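# Lift the marquee roof off its posts, lay it low

## Task

Six arms are fixed to the tabletop at roughly these scene-frame spots (metres), each facing the given heading (degrees counter-clockwise from +x): arm1 x=+0.29 y=+0.65 z=+0.72 facing -102; arm2 x=-0.22 y=+0.65 z=+0.72 facing -85; arm3 x=-0.31 y=-0.65 z=+0.72 facing +99; arm4 x=+0.24 y=-0.65 z=+0.72 facing +83; arm5 x=-0.70 y=-0.07 z=+0.72 facing +8; arm6 x=+0.70 y=+0.08 z=+0.72 facing +166. Lift the marquee's roof clear of its four posts and set it down low on the table. It must end up resting there with no gripper holding it, and the arms must open their grippers and back away. Every other object must stay as it was: anything else that gets shifted, leans or falls over counts against the result, and no rigid object may be knocked or placed outside the work area.

## Robot and tools

Robots: six identical i2rt Big YAM arms, arm1 to arm6, each with six joints, a two-finger gripper and a wrist camera (armN_cam_wrist). Two fixed room cameras, cam_high and cam_low, are also available. Base positions and headings are listed in the task. Reach is about 1.0 m from the joint1 axis. The arms act independently; one stalling does not pause the others.

Frame: a single scene frame, origin on the floor, +z up; the tabletop is at about z=0.72. The hand point is midway between the fingertips; the hand z axis runs along the fingers and the fingers close along hand y. With joints 1 and 6 at 0 and the hand level pointing forward, the wrist camera rides on top and views the fingertips.

execute_actions: argument actions is a list holding exactly one action object (or empty, which just reports state and images). The action is keyed by arm name ("arm1".."arm6"); each arm takes one key, "joints", an object of absolute joint targets by name, not offsets. All arms named start together and may finish at different moments. Joint keys and ranges: joint1_rad -2.879 to 2.879 (base yaw, positive counter-clockwise from above, 0 points along the foot's heading); joint2_rad 0 to 3.141 (shoulder, 0 = upper arm back and about level, increasing raises it then brings it forward); joint3_rad 0 to 3.019 (elbow, 0 = folded, increasing opens); joint4_rad -1.692 to 1.57 (hand pitch, positive tips fingers up); joint5_rad -1.57 to 1.57 (hand sideways swing, positive to the arm's right); joint6_rad -2.094 to 2.094 (hand roll, positive clockwise viewed from behind); gripper_m 0 to 0.093 metres of fingertip gap. All angles in radians. Arrival tolerances: ±0.045, ±0.14, ±0.09, ±0.055, ±0.03, ±0.035 rad for joints 1 to 6, ±0.003 m for the gripper. Any unknown key or out-of-range number rejects the whole call and nothing moves. Omitted joints or arms keep chasing their previous targets. Optional cameras: list of camera names, or "all"; null or omitted gives all, [] gives none. Joints move at different speeds, so the hand can sweep a wide arc between postures; plan intermediate postures when near other objects or arms.

wait: seconds from 0 to 10; commands nothing, returns the same state and images.

zoom_image: camera name plus region [x0, y0, x1, y1] in pixels of that camera's latest full image (504x504, origin top-left), at most 504 by 504.

finished_scene: pass scene (1 or 2) to end it for good once the roof sits on the table unheld and the arms are clear; the reply says if it succeeded.

Reading results: joint_positions gives current angles. joint_status tells how each commanded motion ended: reached; "off_target" (stopped short and may still push); "contact_stop" or "time_out" (target dropped, joint holds where it stopped; after time_out a joint may keep a target no more than 0.375, 0.375, 0.113, 0.225, 0.075, 0.3 rad from its position and keep pushing, moving on if freed). "joint command not followed", usually with a "cause:" line, means a self/inter-arm clearance check blocked that arm's joint targets (its gripper target still runs); affected joints show "not_followed" and may be retried with later actions until new passable targets are sent. on_its_own lists what the call did not command; its "held at" value is the held target, not the actual position. To stop a joint pushing, command its reported position. Tiny target changes may not move a joint, and a joint carrying weight droops. Joint torques are raw drive outputs in joint order, with per-arm offset, scale and noise, nonzero even in free air; treat them as rough hints. A "pictures" line gives the order of returned images. Camera intrinsics (pinhole plus radial distortion) are provided per camera; cam_high is wide (about 84 deg vertical FOV), cam_low narrow (about 46 deg), wrist cameras about 55 to 59 deg.

Heat: holding loads or pushing warms motors, even between calls. A MOTOR HOT line appears from 85 °C; at 100 °C that arm's motors and gripper go limp until cooled (OVER-TEMPERATURE FAULT), the arm drops, and named keys not at target read "limit_stop_at_motor_heat"; resend targets afterwards. Some heat carries into the next scene.

Avoid: arms pressing hard against each other (ends the run; a hard knock may too), noting the clearance check can react late and ignores fingers, gripper housings and wrist cameras, and no state line reports arm contact. The arms do not yield on contact and can push very hard, so avoid jamming into the table, posts or roof. Do not drop, slam or let the roof slip, do not disturb the posts or other items, and keep rigid objects inside the work area. An outside nudge may occasionally move a loose object. Faster robot motion is better, but safety first. If a result reports a stop, remaining calls in that reply are skipped.

Each tool is called by a JSON object that holds its "name" and its "arguments".

## Session

I'll start by looking at the scene.

{"name": "execute_actions", "arguments": {"actions": []}}

Scene clock: 0.00 s.
Joint torques (N m, as the arm reports them, + toward a larger angle): no reading
Motor temperatures (°C, as the motors report them): arm1=[20 18 18 20 17 20] | arm2=[19 21 17 18 21 21] | arm3=[21 20 19 18 21 19] | arm4=[19 18 18 19 18 20] | arm5=[20 17 20 18 21 19] | arm6=[18 20 21 20 18 20]
arm1.joint_positions: joint1_rad=+0.234 joint2_rad=+0.409 joint3_rad=+0.540 joint4_rad=-1.241 joint5_rad=+0.216 joint6_rad=-0.389 gripper_m=+0.094
arm1.joint_status: not commanded
arm1.hand: x=+0.2592 y=+0.4604 z=+0.9914 quat_wxyz=(-0.037, -0.548, -0.799, +0.246) (m; scene frame)
arm2.joint_positions: joint1_rad=-0.335 joint2_rad=+0.531 joint3_rad=+0.398 joint4_rad=-0.987 joint5_rad=-0.251 joint6_rad=+0.290 gripper_m=+0.094
arm2.joint_status: not commanded
arm2.hand: x=-0.2319 y=+0.4327 z=+0.9344 quat_wxyz=(-0.246, -0.827, -0.502, +0.059) (m; scene frame)
arm3.joint_positions: joint1_rad=+0.111 joint2_rad=+0.347 joint3_rad=+0.638 joint4_rad=-1.390 joint5_rad=+0.292 joint6_rad=+0.494 gripper_m=+0.095
arm3.joint_status: not commanded
arm3.hand: x=-0.3091 y=-0.4804 z=+0.9524 quat_wxyz=(-0.226, +0.577, -0.769, -0.156) (m; scene frame)
arm4.joint_positions: joint1_rad=-0.185 joint2_rad=+0.485 joint3_rad=+0.476 joint4_rad=-1.108 joint5_rad=-0.159 joint6_rad=-0.548 gripper_m=+0.094
arm4.joint_status: not commanded
arm4.hand: x=+0.2724 y=-0.4449 z=+0.8772 quat_wxyz=(-0.184, +0.781, -0.575, -0.157) (m; scene frame)
arm5.joint_positions: joint1_rad=+0.397 joint2_rad=+0.413 joint3_rad=+0.596 joint4_rad=-1.287 joint5_rad=+0.087 joint6_rad=+0.238 gripper_m=+0.094
arm5.joint_status: not commanded
arm5.hand: x=-0.5279 y=+0.0062 z=+0.9793 quat_wxyz=(-0.230, +0.121, -0.964, -0.051) (m; scene frame)
arm6.joint_positions: joint1_rad=-0.293 joint2_rad=+0.490 joint3_rad=+0.440 joint4_rad=-1.037 joint5_rad=-0.301 joint6_rad=-0.193 gripper_m=+0.095
arm6.joint_status: not commanded
arm6.hand: x=+0.4944 y=+0.1488 z=+0.8866 quat_wxyz=(+0.049, +0.950, -0.138, -0.277) (m; scene frame)
pictures: arm1_cam_wrist, arm2_cam_wrist, arm3_cam_wrist, arm4_cam_wrist, arm5_cam_wrist, arm6_cam_wrist, cam_high, cam_low
Images, in order (width x height): arm1_cam_wrist 504x504, arm2_cam_wrist 504x504, arm3_cam_wrist 504x504, arm4_cam_wrist 504x504, arm5_cam_wrist 504x504, arm6_cam_wrist 504x504, cam_high 504x504, cam_low 504x504.

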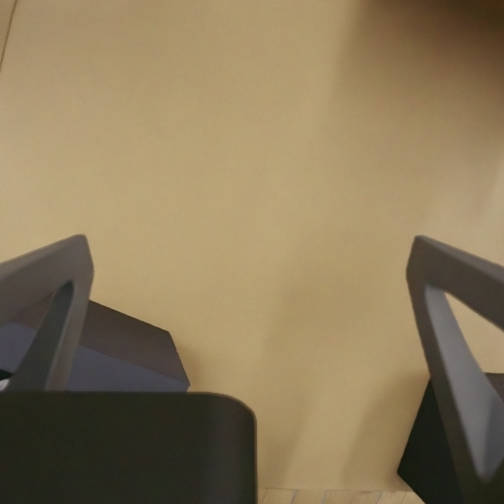

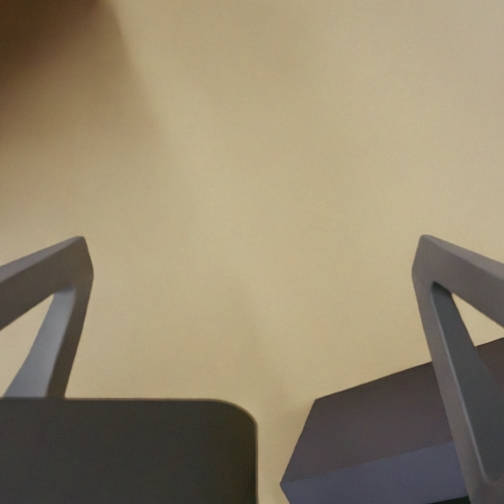

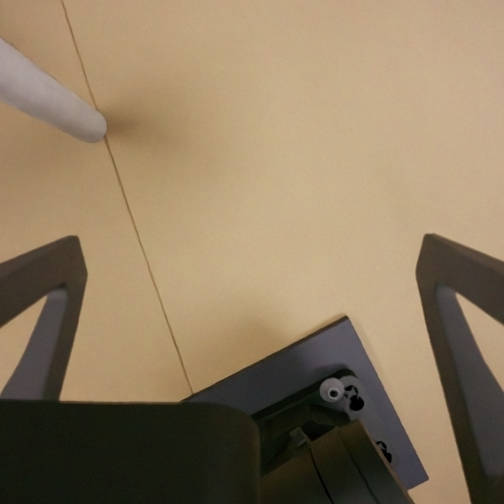

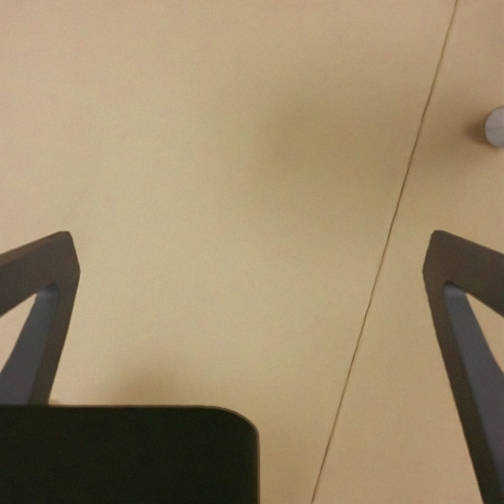

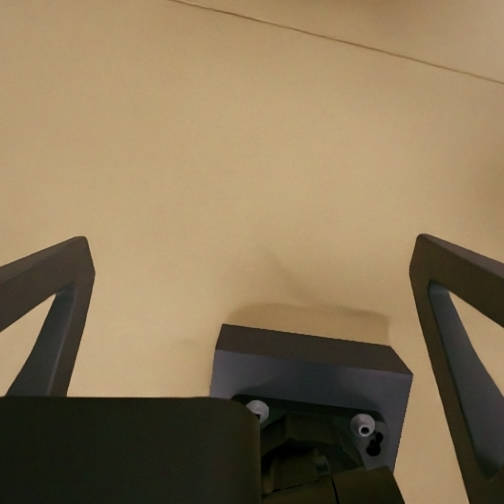

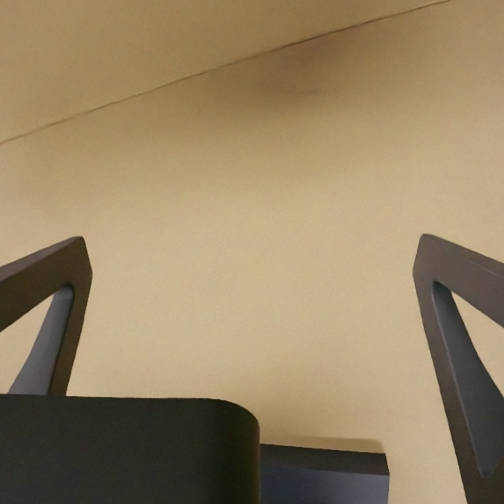

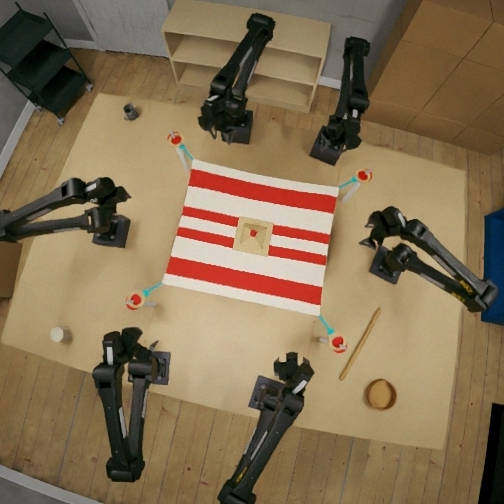

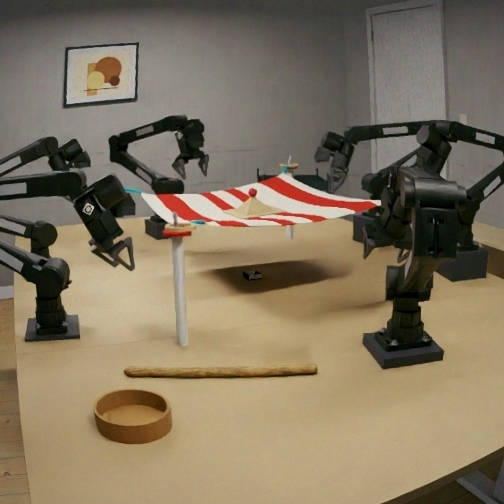

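{"name": "zoom_image", "arguments": {"camera": "cam_high", "region": [100, 110, 400, 410]}}

{"name": "zoom_image", "arguments": {"camera": "cam_low", "region": [110, 150, 400, 360]}}

{"name": "zoom_image", "arguments": {"camera": "cam_low", "region": [140, 195, 220, 255]}}

{"name": "zoom_image", "arguments": {"camera": "cam_high", "region": [305, 305, 365, 365]}}

Region (100, 110, 400, 410) of cam_high's 504x504 image, scaled by 1.680, with more detail than that image has.

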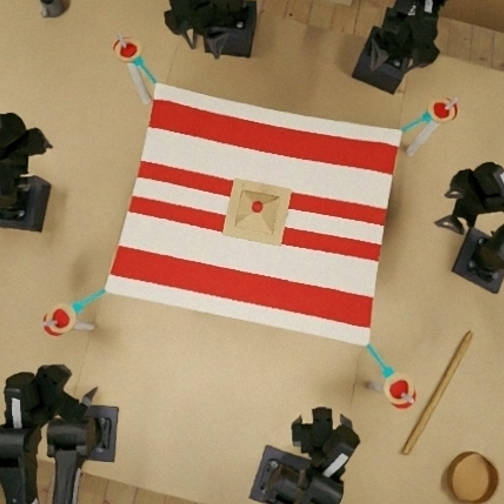

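Region (110, 150, 400, 360) of cam_low's 504x504 image, scaled by 1.738, with more detail than that image has; it fills the top 365 rows of this view, and the rest is white.

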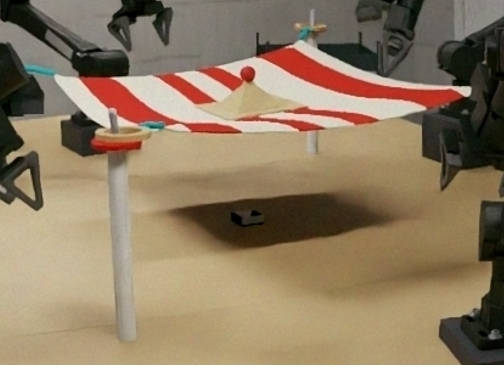

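Region (140, 195, 220, 255) of cam_low's 504x504 image, scaled by 6.300, with more detail than that image has; it fills the top 378 rows of this view, and the rest is white.

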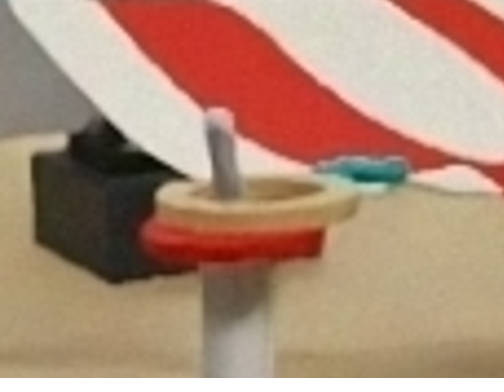

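Region (305, 305, 365, 365) of cam_high's 504x504 image, scaled by 8.400, with more detail than that image has.

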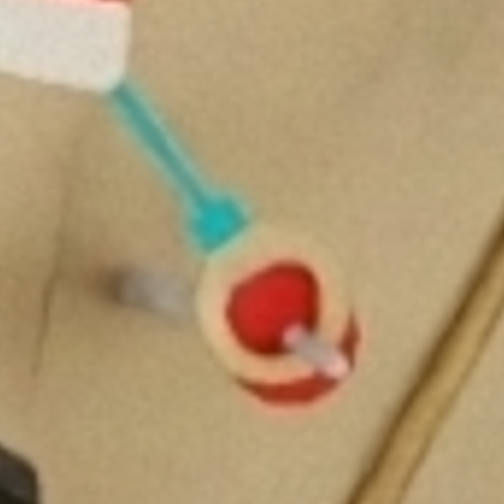

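{"name": "execute_actions", "arguments": {"actions": [{"arm1": {"joints": {"joint2_rad": 0.8, "joint3_rad": 1.0, "joint4_rad": -1.6, "joint5_rad": 0.0, "joint6_rad": 0.0}}, "arm2": {"joints": {"joint2_rad": 0.9, "joint3_rad": 1.2, "joint4_rad": -1.65, "joint5_rad": 0.0, "joint6_rad": 0.0}}, "arm3": {"joints": {"joint2_rad": 0.7, "joint3_rad": 1.1, "joint4_rad": -1.6, "joint5_rad": 0.0, "joint6_rad": 0.0}}, "arm4": {"joints": {"joint2_rad": 1.0, "joint3_rad": 1.3, "joint4_rad": -1.65, "joint5_rad": 0.0, "joint6_rad": 0.0}}, "arm5": {"joints": {"joint4_rad": -0.3}}, "arm6": {"joints": {"joint3_rad": 1.2}}}]}}

Scene clock: 66.87 s.
Joint torques (N m, as the arm reports them, + toward a larger angle): arm1=[-1.91 -0.92 14.34 -0.28 -0.1   0.02] | arm2=[ 0.04 -3.78 11.61  0.65  0.11 -0.15] | arm3=[-0.3  -2.48 10.84  0.34 -0.07 -0.15] | arm4=[ 0.36 -5.2  14.49 -0.13 -0.02  0.12] | arm5=[-0.95  0.86 14.69  2.53 -0.03 -0.06] | arm6=[ 0.3   1.81 12.93  2.13 -0.04 -0.01]
Motor temperatures (°C, as the motors report them): arm1=[20 18 29 20 17 20] | arm2=[19 21 27 18 21 21] | arm3=[21 20 28 18 21 19] | arm4=[19 18 28 19 18 20] | arm5=[20 17 30 19 21 19] | arm6=[18 20 30 20 18 20]
arm1.joint_positions: joint1_rad=+0.234 joint2_rad=+0.796 joint3_rad=+0.940 joint4_rad=-1.588 joint5_rad=+0.003 joint6_rad=-0.007 gripper_m=+0.094
arm1.joint_status: all done
arm1.hand: x=+0.2970 y=+0.4338 z=+1.0742 quat_wxyz=(-0.039, -0.694, -0.718, +0.046) (m; scene frame)
arm2.joint_positions: joint1_rad=-0.335 joint2_rad=+0.904 joint3_rad=+1.145 joint4_rad=-1.642 joint5_rad=-0.003 joint6_rad=+0.013 gripper_m=+0.094
arm2.joint_status: all done
arm2.hand: x=-0.2850 y=+0.4030 z=+1.1390 quat_wxyz=(-0.056, -0.790, -0.608, +0.060) (m; scene frame)
arm3.joint_positions: joint1_rad=+0.111 joint2_rad=+0.705 joint3_rad=+1.048 joint4_rad=-1.592 joint5_rad=+0.003 joint6_rad=+0.010 gripper_m=+0.095
arm3.joint_status: all done
arm3.hand: x=-0.3718 y=-0.4443 z=+1.0547 quat_wxyz=(-0.103, +0.785, -0.598, -0.124) (m; scene frame)
arm4.joint_positions: joint1_rad=-0.185 joint2_rad=+0.992 joint3_rad=+1.253 joint4_rad=-1.634 joint5_rad=-0.003 joint6_rad=-0.010 gripper_m=+0.094
arm4.joint_status: all done
arm4.hand: x=+0.3213 y=-0.3761 z=+1.0754 quat_wxyz=(-0.081, +0.601, -0.792, -0.065) (m; scene frame)
arm5.joint_positions: joint1_rad=+0.397 joint2_rad=+0.413 joint3_rad=+0.596 joint4_rad=-0.319 joint5_rad=+0.087 joint6_rad=+0.238 gripper_m=+0.094
arm5.joint_status: all done
arm5.hand: x=-0.4115 y=+0.0689 z=+1.1655 quat_wxyz=(-0.623, +0.070, -0.749, -0.214) (m; scene frame)
arm6.joint_positions: joint1_rad=-0.293 joint2_rad=+0.490 joint3_rad=+1.158 joint4_rad=-1.037 joint5_rad=-0.301 joint6_rad=-0.193 gripper_m=+0.095
arm6.joint_status: all done
arm6.hand: x=+0.4718 y=+0.1644 z=+1.2673 quat_wxyz=(-0.089, +0.815, -0.064, -0.568) (m; scene frame)
pictures: arm1_cam_wrist, arm2_cam_wrist, arm3_cam_wrist, arm4_cam_wrist, arm5_cam_wrist, arm6_cam_wrist, cam_high, cam_low
Images, in order (width x height): arm1_cam_wrist 504x504, arm2_cam_wrist 504x504, arm3_cam_wrist 504x504, arm4_cam_wrist 504x504, arm5_cam_wrist 504x504, arm6_cam_wrist 504x504, cam_high 504x504, cam_low 504x504.

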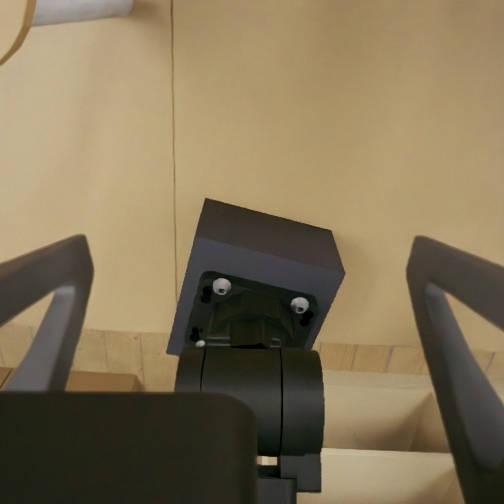

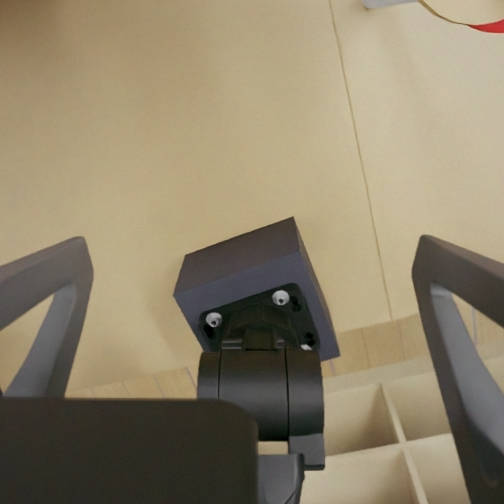

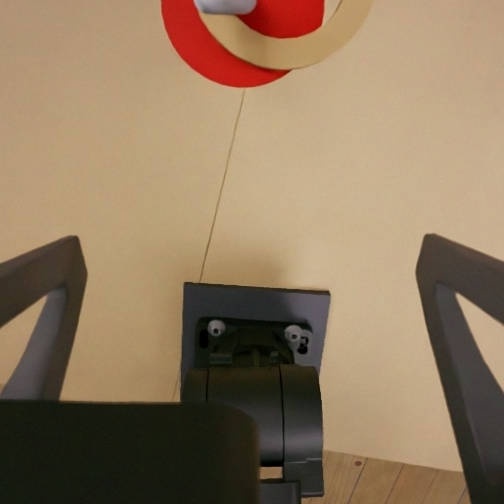

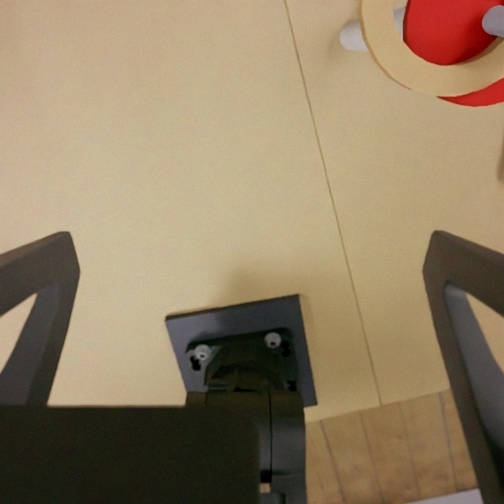

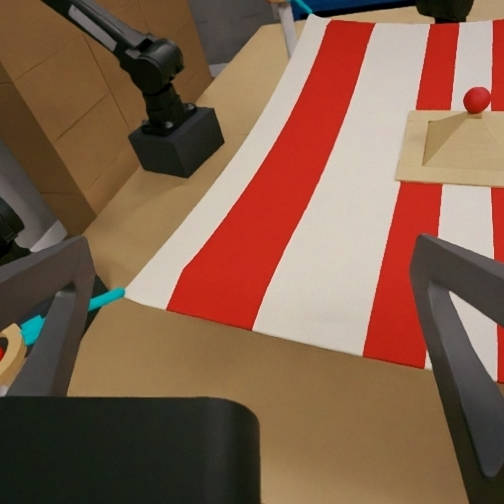

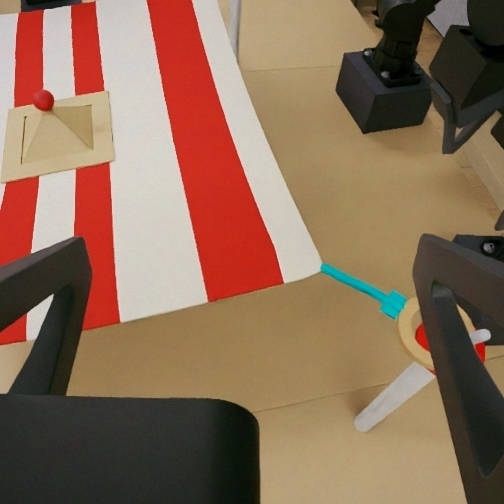

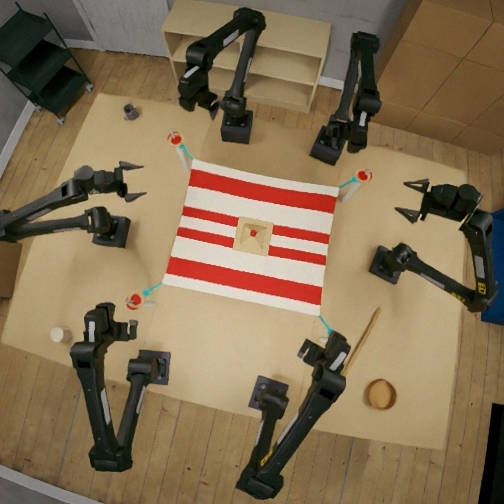

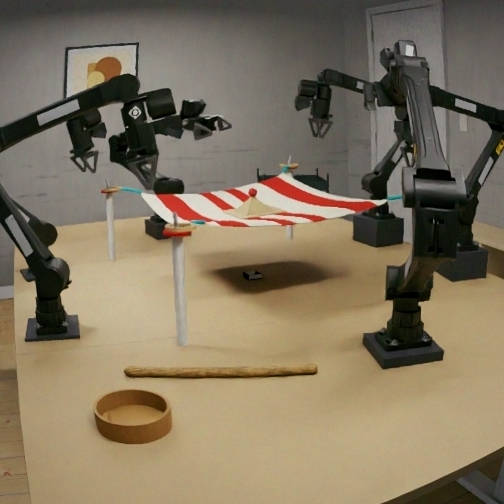

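{"name": "execute_actions", "arguments": {"actions": [{"arm1": {"joints": {"joint1_rad": 0.576, "joint3_rad": 1.19, "joint6_rad": 1.154}}, "arm2": {"joints": {"joint1_rad": -0.636, "joint3_rad": 1.29, "joint6_rad": -1.332}}, "arm3": {"joints": {"joint1_rad": 0.077, "joint3_rad": 1.37, "joint4_rad": -1.69, "joint6_rad": 1.026}}, "arm4": {"joints": {"joint3_rad": 1.45, "joint4_rad": -1.68, "joint6_rad": -1.262}}, "arm5": {"joints": {"joint1_rad": 0.0, "joint3_rad": 2.0, "joint4_rad": 0.0, "joint5_rad": 0.0}}, "arm6": {"joints": {"joint1_rad": 0.2, "joint3_rad": 2.0, "joint4_rad": 0.0, "joint5_rad": 0.0}}}], "cameras": []}}

{"name": "execute_actions", "arguments": {"actions": [{"arm1": {"joints": {"joint2_rad": 1.121, "joint4_rad": -1.572}}, "arm2": {"joints": {"joint2_rad": 1.2645, "joint4_rad": -1.529}}, "arm3": {"joints": {"joint2_rad": 1.077}}, "arm4": {"joints": {"joint1_rad": -0.396, "joint2_rad": 1.192}}, "arm5": {"joints": {"joint2_rad": 1.3, "joint3_rad": 2.9}}, "arm6": {"joints": {"joint2_rad": 1.3, "joint3_rad": 2.9}}}], "cameras": ["arm1_cam_wrist", "arm2_cam_wrist", "arm3_cam_wrist", "arm4_cam_wrist", "cam_high", "cam_low"]}}

Scene clock: 188.90 s.
Joint torques (N m, as the arm reports them, + toward a larger angle): arm1=[-1.5  -1.14 12.93  0.15  0.07  0.03] | arm2=[-0.26 -3.39 11.23  0.82 -0.06 -0.16] | arm3=[-0.84 -0.38  9.04  0.55  0.01 -0.01] | arm4=[ 0.35 -4.6  13.42  0.08 -0.11  0.  ] | arm5=[-1.32 15.31 -1.9  -0.78 -0.15 -0.04] | arm6=[ 0.64 14.24 -0.29  0.15  0.14 -0.01]
Motor temperatures (°C, as the motors report them): arm1=[20 18 39 20 17 20] | arm2=[19 21 32 18 21 21] | arm3=[21 20 33 18 21 19] | arm4=[19 18 34 19 18 20] | arm5=[20 17 35 19 21 19] | arm6=[18 20 32 20 18 20]
arm1.joint_positions: joint1_rad=+0.569 joint2_rad=+0.796 joint3_rad=+1.145 joint4_rad=-1.590 joint5_rad=+0.001 joint6_rad=+1.147 gripper_m=+0.094
arm1.joint_status: all done
arm1.hand: x=+0.3787 y=+0.4194 z=+1.1604 quat_wxyz=(-0.160, -0.912, -0.379, +0.008) (m; scene frame)
arm2.joint_positions: joint1_rad=-0.630 joint2_rad=+0.904 joint3_rad=+1.238 joint4_rad=-1.644 joint5_rad=-0.001 joint6_rad=-1.318 gripper_m=+0.094
arm2.joint_status: all done
arm2.hand: x=-0.3606 y=+0.4213 z=+1.1773 quat_wxyz=(+0.014, -0.383, -0.915, +0.125) (m; scene frame)
arm3.joint_positions: joint1_rad=+0.083 joint2_rad=+0.696 joint3_rad=+1.334 joint4_rad=-1.675 joint5_rad=+0.003 joint6_rad=+1.016 gripper_m=+0.095
arm3.joint_status: all done
joint sent to its limit — the command would take arm3.joint4_rad past its lower limit, so that joint was sent only as far as its limit.
arm3.hand: x=-0.3654 y=-0.4514 z=+1.1729 quat_wxyz=(-0.047, +0.379, -0.887, -0.260) (m; scene frame)
arm4.joint_positions: joint1_rad=-0.185 joint2_rad=+0.992 joint3_rad=+1.411 joint4_rad=-1.665 joint5_rad=-0.003 joint6_rad=-1.252 gripper_m=+0.094
arm4.joint_status: all done
arm4.hand: x=+0.3243 y=-0.3670 z=+1.1402 quat_wxyz=(-0.166, +0.942, -0.292, -0.007) (m; scene frame)
arm5.joint_positions: joint1_rad=+0.004 joint2_rad=+0.402 joint3_rad=+2.006 joint4_rad=-0.001 joint5_rad=+0.002 joint6_rad=+0.238 gripper_m=+0.094
arm5.joint_status: all done
arm5.hand: x=-1.0154 y=-0.1198 z=+1.7528 quat_wxyz=(-0.984, -0.006, +0.016, -0.177) (m; scene frame)
arm6.joint_positions: joint1_rad=+0.197 joint2_rad=+0.465 joint3_rad=+2.004 joint4_rad=-0.013 joint5_rad=-0.002 joint6_rad=-0.193 gripper_m=+0.095
arm6.joint_status: all done
arm6.hand: x=+0.9695 y=+0.0619 z=+1.7329 quat_wxyz=(-0.129, +0.019, +0.003, -0.991) (m; scene frame)
pictures: none
No camera images: the call's "cameras" was empty. Leave "cameras" out to get every camera's image.

Scene clock: 191.37 s.
Joint torques (N m, as the arm reports them, + toward a larger angle): arm1=[-1.42 -6.61 12.85  0.28  0.07  0.03] | arm2=[ -0.56 -11.3   10.87   0.67  -0.05  -0.16] | arm3=[-0.78 -6.74  9.7   0.14  0.01  0.01] | arm4=[  0.37 -10.45  13.72  -0.27  -0.19  -0.01] | arm5=[-1.22  3.54 -1.81 -0.75 -0.15 -0.04] | arm6=[ 0.62  3.77 -1.83 -0.45  0.16 -0.02]
Motor temperatures (°C, as the motors report them): arm1=[20 18 39 20 17 20] | arm2=[19 21 32 18 21 21] | arm3=[21 20 33 18 21 19] | arm4=[19 18 34 19 18 20] | arm5=[20 18 33 19 21 19] | arm6=[18 20 31 20 18 20]
arm1.joint_positions: joint1_rad=+0.569 joint2_rad=+1.136 joint3_rad=+1.145 joint4_rad=-1.581 joint5_rad=+0.001 joint6_rad=+1.147 gripper_m=+0.094
arm1.joint_status: all done
arm1.hand: x=+0.3998 y=+0.3624 z=+1.0734 quat_wxyz=(+0.005, -0.924, -0.383, +0.003) (m; scene frame)
arm2.joint_positions: joint1_rad=-0.630 joint2_rad=+1.287 joint3_rad=+1.245 joint4_rad=-1.534 joint5_rad=-0.001 joint6_rad=-1.319 gripper_m=+0.094
arm2.joint_status: all done
arm2.hand: x=-0.4088 y=+0.3393 z=+1.0697 quat_wxyz=(-0.005, -0.385, -0.923, -0.006) (m; scene frame)
arm3.joint_positions: joint1_rad=+0.083 joint2_rad=+1.081 joint3_rad=+1.334 joint4_rad=-1.678 joint5_rad=+0.003 joint6_rad=+1.016 gripper_m=+0.095
arm3.joint_status: all done
arm3.hand: x=-0.3896 y=-0.3517 z=+1.0806 quat_wxyz=(-0.019, +0.391, -0.918, -0.071) (m; scene frame)
arm4.joint_positions: joint1_rad=-0.395 joint2_rad=+1.203 joint3_rad=+1.411 joint4_rad=-1.666 joint5_rad=-0.001 joint6_rad=-1.254 gripper_m=+0.094
arm4.joint_status: all done
arm4.hand: x=+0.4069 y=-0.3449 z=+1.0760 quat_wxyz=(-0.061, +0.917, -0.393, +0.001) (m; scene frame)
arm5.joint_positions: joint1_rad=+0.004 joint2_rad=+1.298 joint3_rad=+2.905 joint4_rad=-0.002 joint5_rad=+0.002 joint6_rad=+0.238 gripper_m=+0.094
arm5.joint_status: all done
arm5.hand: x=-0.7325 y=-0.0885 z=+1.9247 quat_wxyz=(-0.984, -0.006, +0.016, -0.177) (m; scene frame)
arm6.joint_positions: joint1_rad=+0.197 joint2_rad=+1.288 joint3_rad=+2.910 joint4_rad=-0.003 joint5_rad=-0.002 joint6_rad=-0.193 gripper_m=+0.095
arm6.joint_status: all done
arm6.hand: x=+0.7580 y=+0.0759 z=+1.8862 quat_wxyz=(-0.129, -0.028, +0.000, -0.991) (m; scene frame)
pictures: arm1_cam_wrist, arm2_cam_wrist, arm3_cam_wrist, arm4_cam_wrist, cam_high, cam_low
Images, in order (width x height): arm1_cam_wrist 504x504, arm2_cam_wrist 504x504, arm3_cam_wrist 504x504, arm4_cam_wrist 504x504, cam_high 504x504, cam_low 504x504.

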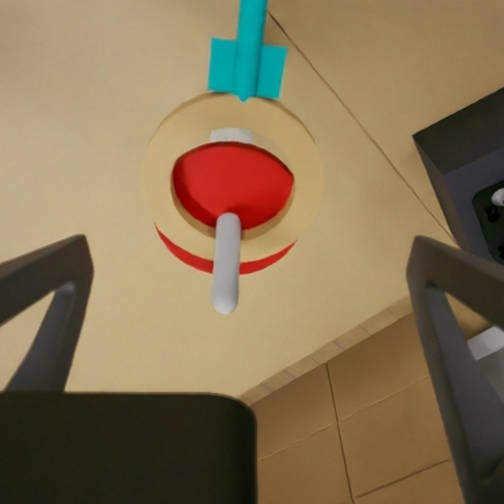

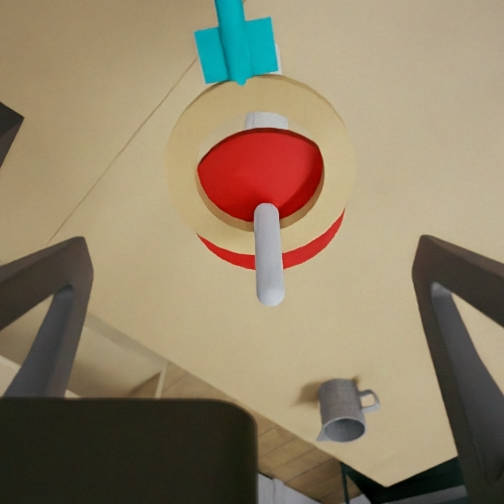

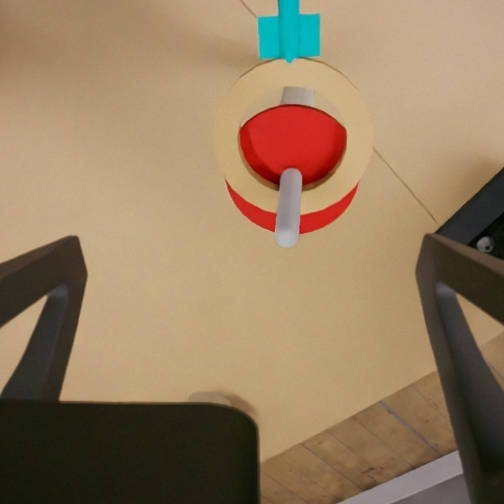

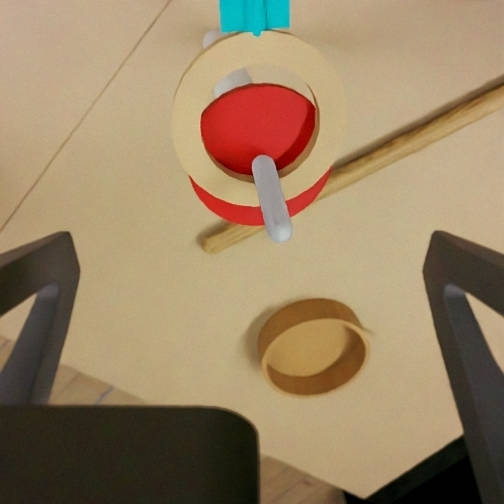

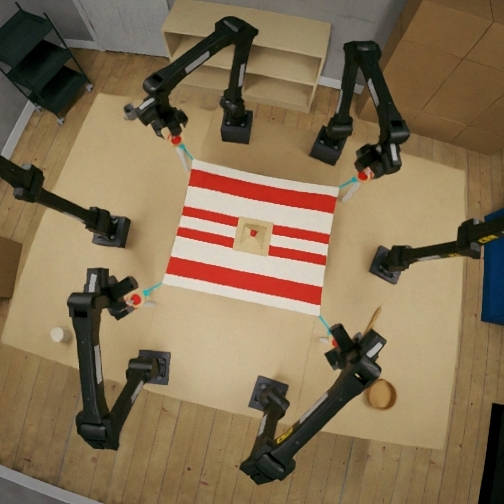

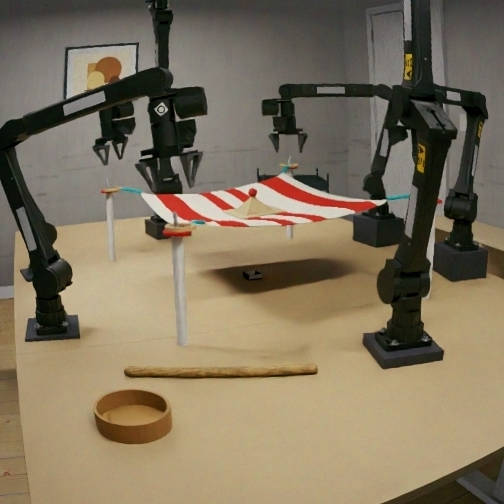

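{"name": "execute_actions", "arguments": {"actions": [{"arm1": {"joints": {"joint1_rad": 0.471, "joint2_rad": 1.168, "joint3_rad": 1.14, "joint4_rad": -1.48, "joint6_rad": 1.168}}, "arm2": {"joints": {"joint1_rad": -0.514, "joint2_rad": 1.285, "joint3_rad": 1.237, "joint4_rad": -1.455, "joint6_rad": -1.385}}, "arm3": {"joints": {"joint1_rad": -0.034, "joint2_rad": 1.192, "joint3_rad": 1.262, "joint4_rad": -1.592, "joint6_rad": 0.929}}, "arm4": {"joints": {"joint1_rad": -0.292, "joint2_rad": 1.31, "joint3_rad": 1.39, "joint4_rad": -1.592, "joint6_rad": -1.203}}}], "cameras": ["arm1_cam_wrist", "arm2_cam_wrist", "arm3_cam_wrist", "arm4_cam_wrist", "cam_low"]}}

Scene clock: 307.33 s.
Joint torques (N m, as the arm reports them, + toward a larger angle): arm1=[-1.94 -5.22  8.75  0.64  0.09  0.02] | arm2=[-0.11 -9.92  7.2   1.02 -0.1  -0.18] | arm3=[-0.1  -8.97  8.09  0.45  0.04 -0.15] | arm4=[  0.4  -11.38   9.54   0.77  -0.19   0.13] | arm5=[-1.27  2.93 -1.77 -0.72 -0.15 -0.04] | arm6=[ 0.56  3.68 -1.81 -0.46  0.16 -0.02]
Motor temperatures (°C, as the motors report them): arm1=[20 19 41 20 17 20] | arm2=[19 23 33 18 21 21] | arm3=[21 20 34 18 21 19] | arm4=[19 19 35 19 18 20] | arm5=[20 17 26 19 21 19] | arm6=[18 20 26 20 18 20]
arm1.joint_positions: joint1_rad=+0.471 joint2_rad=+1.161 joint3_rad=+1.145 joint4_rad=-1.494 joint5_rad=+0.001 joint6_rad=+1.161 gripper_m=+0.094
arm1.joint_status: all done
arm1.hand: x=+0.3776 y=+0.3297 z=+1.0668 quat_wxyz=(-0.026, -0.943, -0.331, +0.005) (m; scene frame)
arm2.joint_positions: joint1_rad=-0.511 joint2_rad=+1.287 joint3_rad=+1.245 joint4_rad=-1.467 joint5_rad=+0.000 joint6_rad=-1.372 gripper_m=+0.094
arm2.joint_status: all done
arm2.hand: x=-0.3777 y=+0.3045 z=+1.0703 quat_wxyz=(-0.001, -0.305, -0.952, +0.027) (m; scene frame)
arm3.joint_positions: joint1_rad=-0.037 joint2_rad=+1.205 joint3_rad=+1.253 joint4_rad=-1.600 joint5_rad=+0.001 joint6_rad=+0.940 gripper_m=+0.095
arm3.joint_status: all done
arm3.hand: x=-0.3559 y=-0.3181 z=+1.0130 quat_wxyz=(-0.009, +0.371, -0.928, -0.008) (m; scene frame)
arm4.joint_positions: joint1_rad=-0.291 joint2_rad=+1.308 joint3_rad=+1.402 joint4_rad=-1.606 joint5_rad=-0.001 joint6_rad=-1.212 gripper_m=+0.094
arm4.joint_status: all done
arm4.hand: x=+0.3865 y=-0.2980 z=+1.0378 quat_wxyz=(-0.034, +0.931, -0.365, -0.003) (m; scene frame)
arm5.joint_positions: joint1_rad=+0.004 joint2_rad=+1.298 joint3_rad=+2.905 joint4_rad=-0.002 joint5_rad=+0.002 joint6_rad=+0.238 gripper_m=+0.094
arm5.joint_status: not commanded
arm5.hand: x=-0.7325 y=-0.0885 z=+1.9247 quat_wxyz=(-0.984, -0.006, +0.016, -0.177) (m; scene frame)
arm6.joint_positions: joint1_rad=+0.197 joint2_rad=+1.288 joint3_rad=+2.910 joint4_rad=-0.003 joint5_rad=-0.002 joint6_rad=-0.193 gripper_m=+0.095
arm6.joint_status: not commanded
arm6.hand: x=+0.7580 y=+0.0759 z=+1.8862 quat_wxyz=(-0.129, -0.028, +0.000, -0.991) (m; scene frame)
pictures: arm1_cam_wrist, arm2_cam_wrist, arm3_cam_wrist, arm4_cam_wrist, cam_low
Images, in order (width x height): arm1_cam_wrist 504x504, arm2_cam_wrist 504x504, arm3_cam_wrist 504x504, arm4_cam_wrist 504x504, cam_low 504x504.

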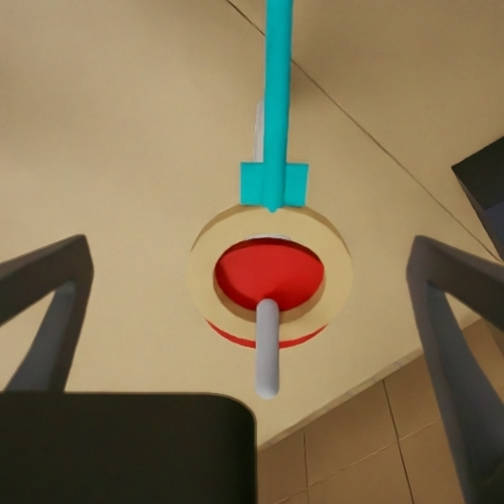

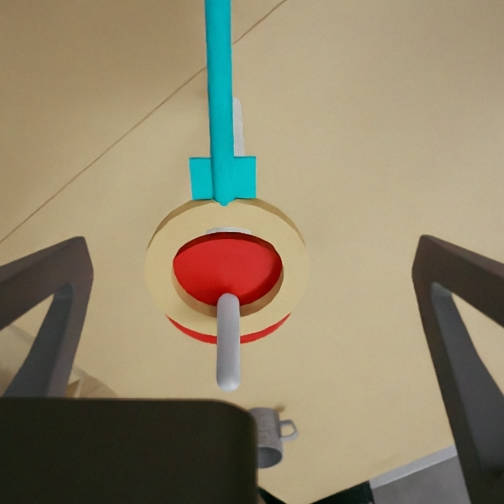

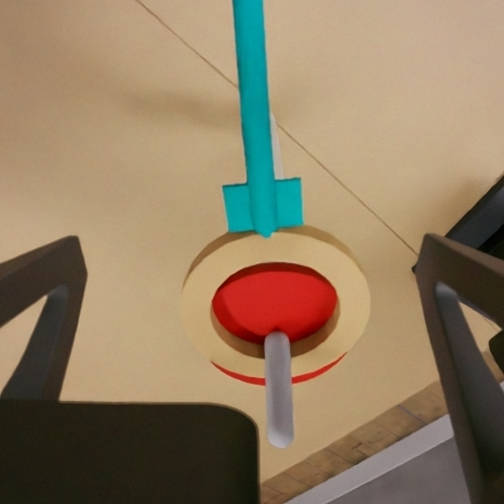

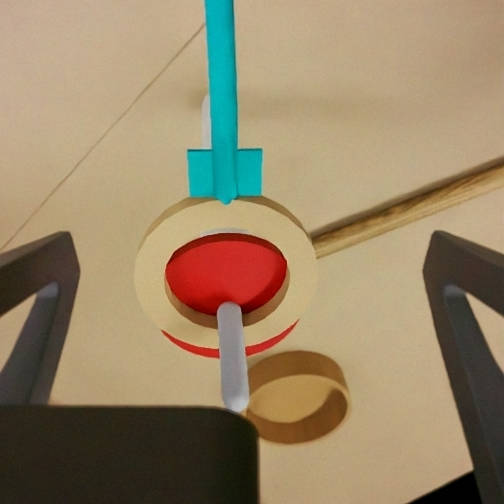

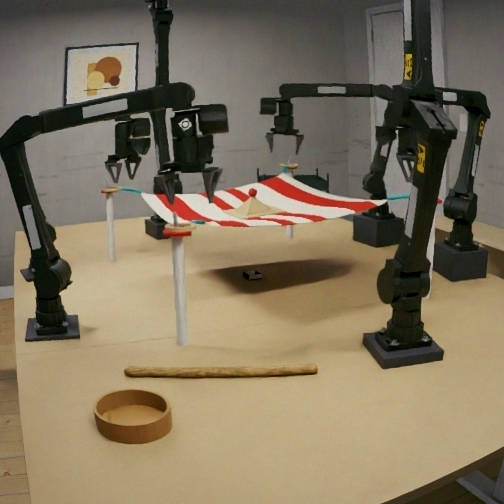

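{"name": "execute_actions", "arguments": {"actions": [{"arm1": {"joints": {"joint2_rad": 1.199, "joint3_rad": 1.03, "joint4_rad": -1.392}}, "arm2": {"joints": {"joint2_rad": 1.325, "joint3_rad": 1.118, "joint4_rad": -1.354}}, "arm3": {"joints": {"joint3_rad": 1.16, "joint4_rad": -1.511, "joint6_rad": 0.85}}, "arm4": {"joints": {"joint1_rad": -0.282, "joint2_rad": 1.33, "joint3_rad": 1.28, "joint4_rad": -1.513}}}], "cameras": ["arm1_cam_wrist", "arm2_cam_wrist", "arm3_cam_wrist", "arm4_cam_wrist", "cam_low"]}}

Scene clock: 380.60 s.
Joint torques (N m, as the arm reports them, + toward a larger angle): arm1=[-1.94 -6.39  8.71  0.51  0.09  0.03] | arm2=[  0.2  -10.19   7.87   0.85  -0.08  -0.16] | arm3=[-0.36 -8.31  7.68  0.6   0.04 -0.16] | arm4=[  1.27 -10.17   9.54   0.77  -0.19   0.12] | arm5=[-1.22  3.09 -1.74 -0.71 -0.15 -0.04] | arm6=[ 0.69  3.76 -1.81 -0.37  0.16 -0.01]
Motor temperatures (°C, as the motors report them): arm1=[20 19 36 20 17 20] | arm2=[19 23 29 18 21 21] | arm3=[21 21 32 18 21 19] | arm4=[19 20 31 19 18 20] | arm5=[20 18 25 19 21 19] | arm6=[18 20 25 20 18 20]
arm1.joint_positions: joint1_rad=+0.471 joint2_rad=+1.198 joint3_rad=+1.030 joint4_rad=-1.406 joint5_rad=+0.001 joint6_rad=+1.161 gripper_m=+0.094
arm1.joint_status: all done
arm1.hand: x=+0.3753 y=+0.3368 z=+1.0115 quat_wxyz=(+0.006, -0.944, -0.331, +0.003) (m; scene frame)
arm2.joint_positions: joint1_rad=-0.511 joint2_rad=+1.327 joint3_rad=+1.113 joint4_rad=-1.365 joint5_rad=+0.000 joint6_rad=-1.372 gripper_m=+0.094
arm2.joint_status: all done
arm2.hand: x=-0.3728 y=+0.3140 z=+1.0059 quat_wxyz=(-0.005, -0.305, -0.952, -0.008) (m; scene frame)
arm3.joint_positions: joint1_rad=-0.037 joint2_rad=+1.199 joint3_rad=+1.155 joint4_rad=-1.522 joint5_rad=+0.001 joint6_rad=+0.861 gripper_m=+0.095
arm3.joint_status: all done
arm3.hand: x=-0.3548 y=-0.3234 z=+0.9775 quat_wxyz=(-0.008, +0.408, -0.913, -0.002) (m; scene frame)
arm4.joint_positions: joint1_rad=-0.291 joint2_rad=+1.313 joint3_rad=+1.292 joint4_rad=-1.529 joint5_rad=-0.001 joint6_rad=-1.212 gripper_m=+0.094
arm4.joint_status: all done
arm4.hand: x=+0.3841 y=-0.3032 z=+0.9937 quat_wxyz=(-0.014, +0.931, -0.365, -0.003) (m; scene frame)
arm5.joint_positions: joint1_rad=+0.004 joint2_rad=+1.298 joint3_rad=+2.905 joint4_rad=-0.002 joint5_rad=+0.002 joint6_rad=+0.238 gripper_m=+0.094
arm5.joint_status: not commanded
arm5.hand: x=-0.7325 y=-0.0885 z=+1.9247 quat_wxyz=(-0.984, -0.006, +0.016, -0.177) (m; scene frame)
arm6.joint_positions: joint1_rad=+0.197 joint2_rad=+1.288 joint3_rad=+2.910 joint4_rad=-0.003 joint5_rad=-0.002 joint6_rad=-0.193 gripper_m=+0.095
arm6.joint_status: not commanded
arm6.hand: x=+0.7580 y=+0.0759 z=+1.8862 quat_wxyz=(-0.129, -0.028, +0.000, -0.991) (m; scene frame)
pictures: arm1_cam_wrist, arm2_cam_wrist, arm3_cam_wrist, arm4_cam_wrist, cam_low
Images, in order (width x height): arm1_cam_wrist 504x504, arm2_cam_wrist 504x504, arm3_cam_wrist 504x504, arm4_cam_wrist 504x504, cam_low 504x504.

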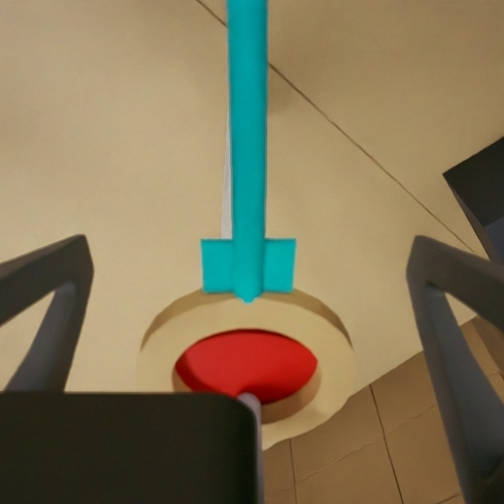

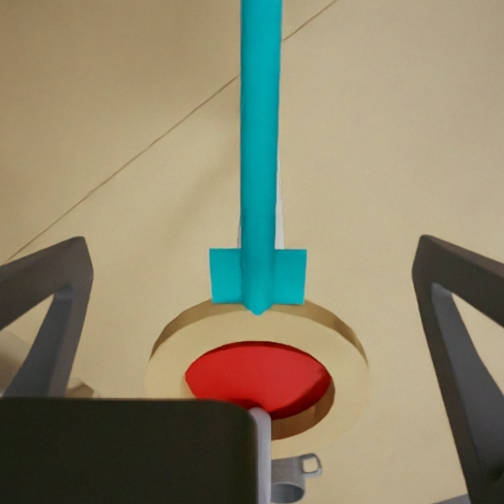

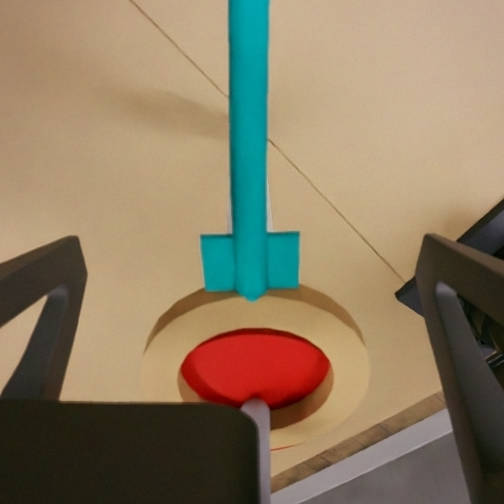

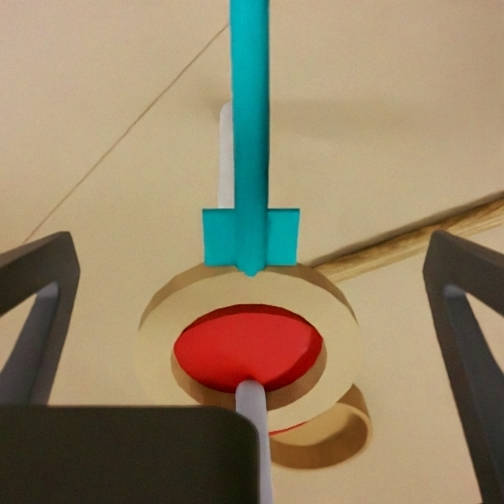

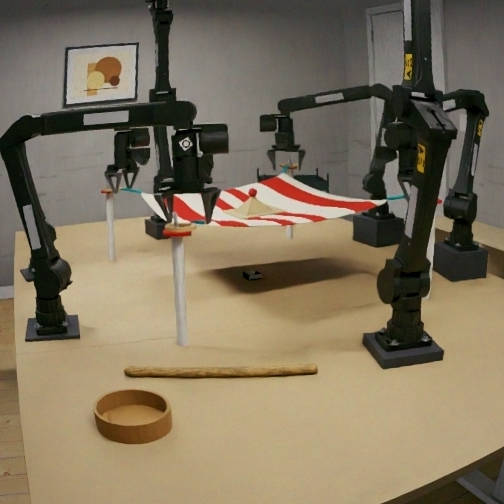

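{"name": "zoom_image", "arguments": {"camera": "cam_low", "region": [140, 180, 240, 250]}}

{"name": "zoom_image", "arguments": {"camera": "cam_low", "region": [90, 155, 160, 205]}}

{"name": "zoom_image", "arguments": {"camera": "cam_low", "region": [375, 165, 455, 220]}}

{"name": "zoom_image", "arguments": {"camera": "cam_low", "region": [255, 140, 325, 190]}}

Region (140, 180, 240, 250) of cam_low's 504x504 image, scaled by 5.040, with more detail than that image has; it fills the top 353 rows of this view, and the rest is white.

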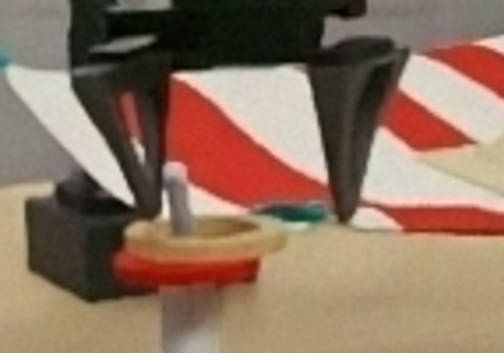

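Region (90, 155, 160, 205) of cam_low's 504x504 image, scaled by 7.200, with more detail than that image has; it fills the top 360 rows of this view, and the rest is white.

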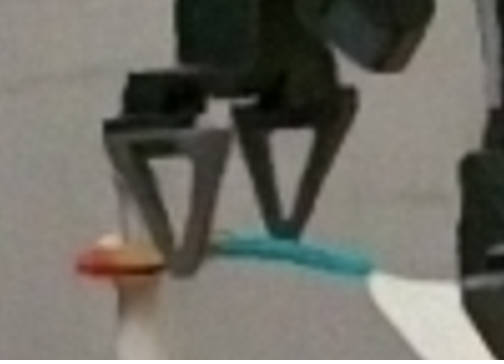

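Region (375, 165, 455, 220) of cam_low's 504x504 image, scaled by 6.300, with more detail than that image has; it fills the top 346 rows of this view, and the rest is white.

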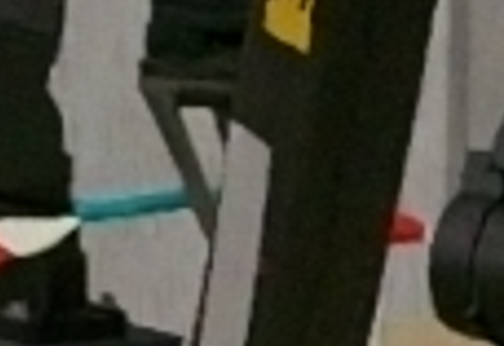

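Region (255, 140, 325, 190) of cam_low's 504x504 image, scaled by 7.200, with more detail than that image has; it fills the top 360 rows of this view, and the rest is white.

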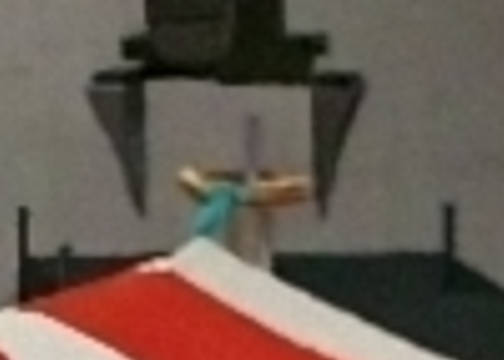

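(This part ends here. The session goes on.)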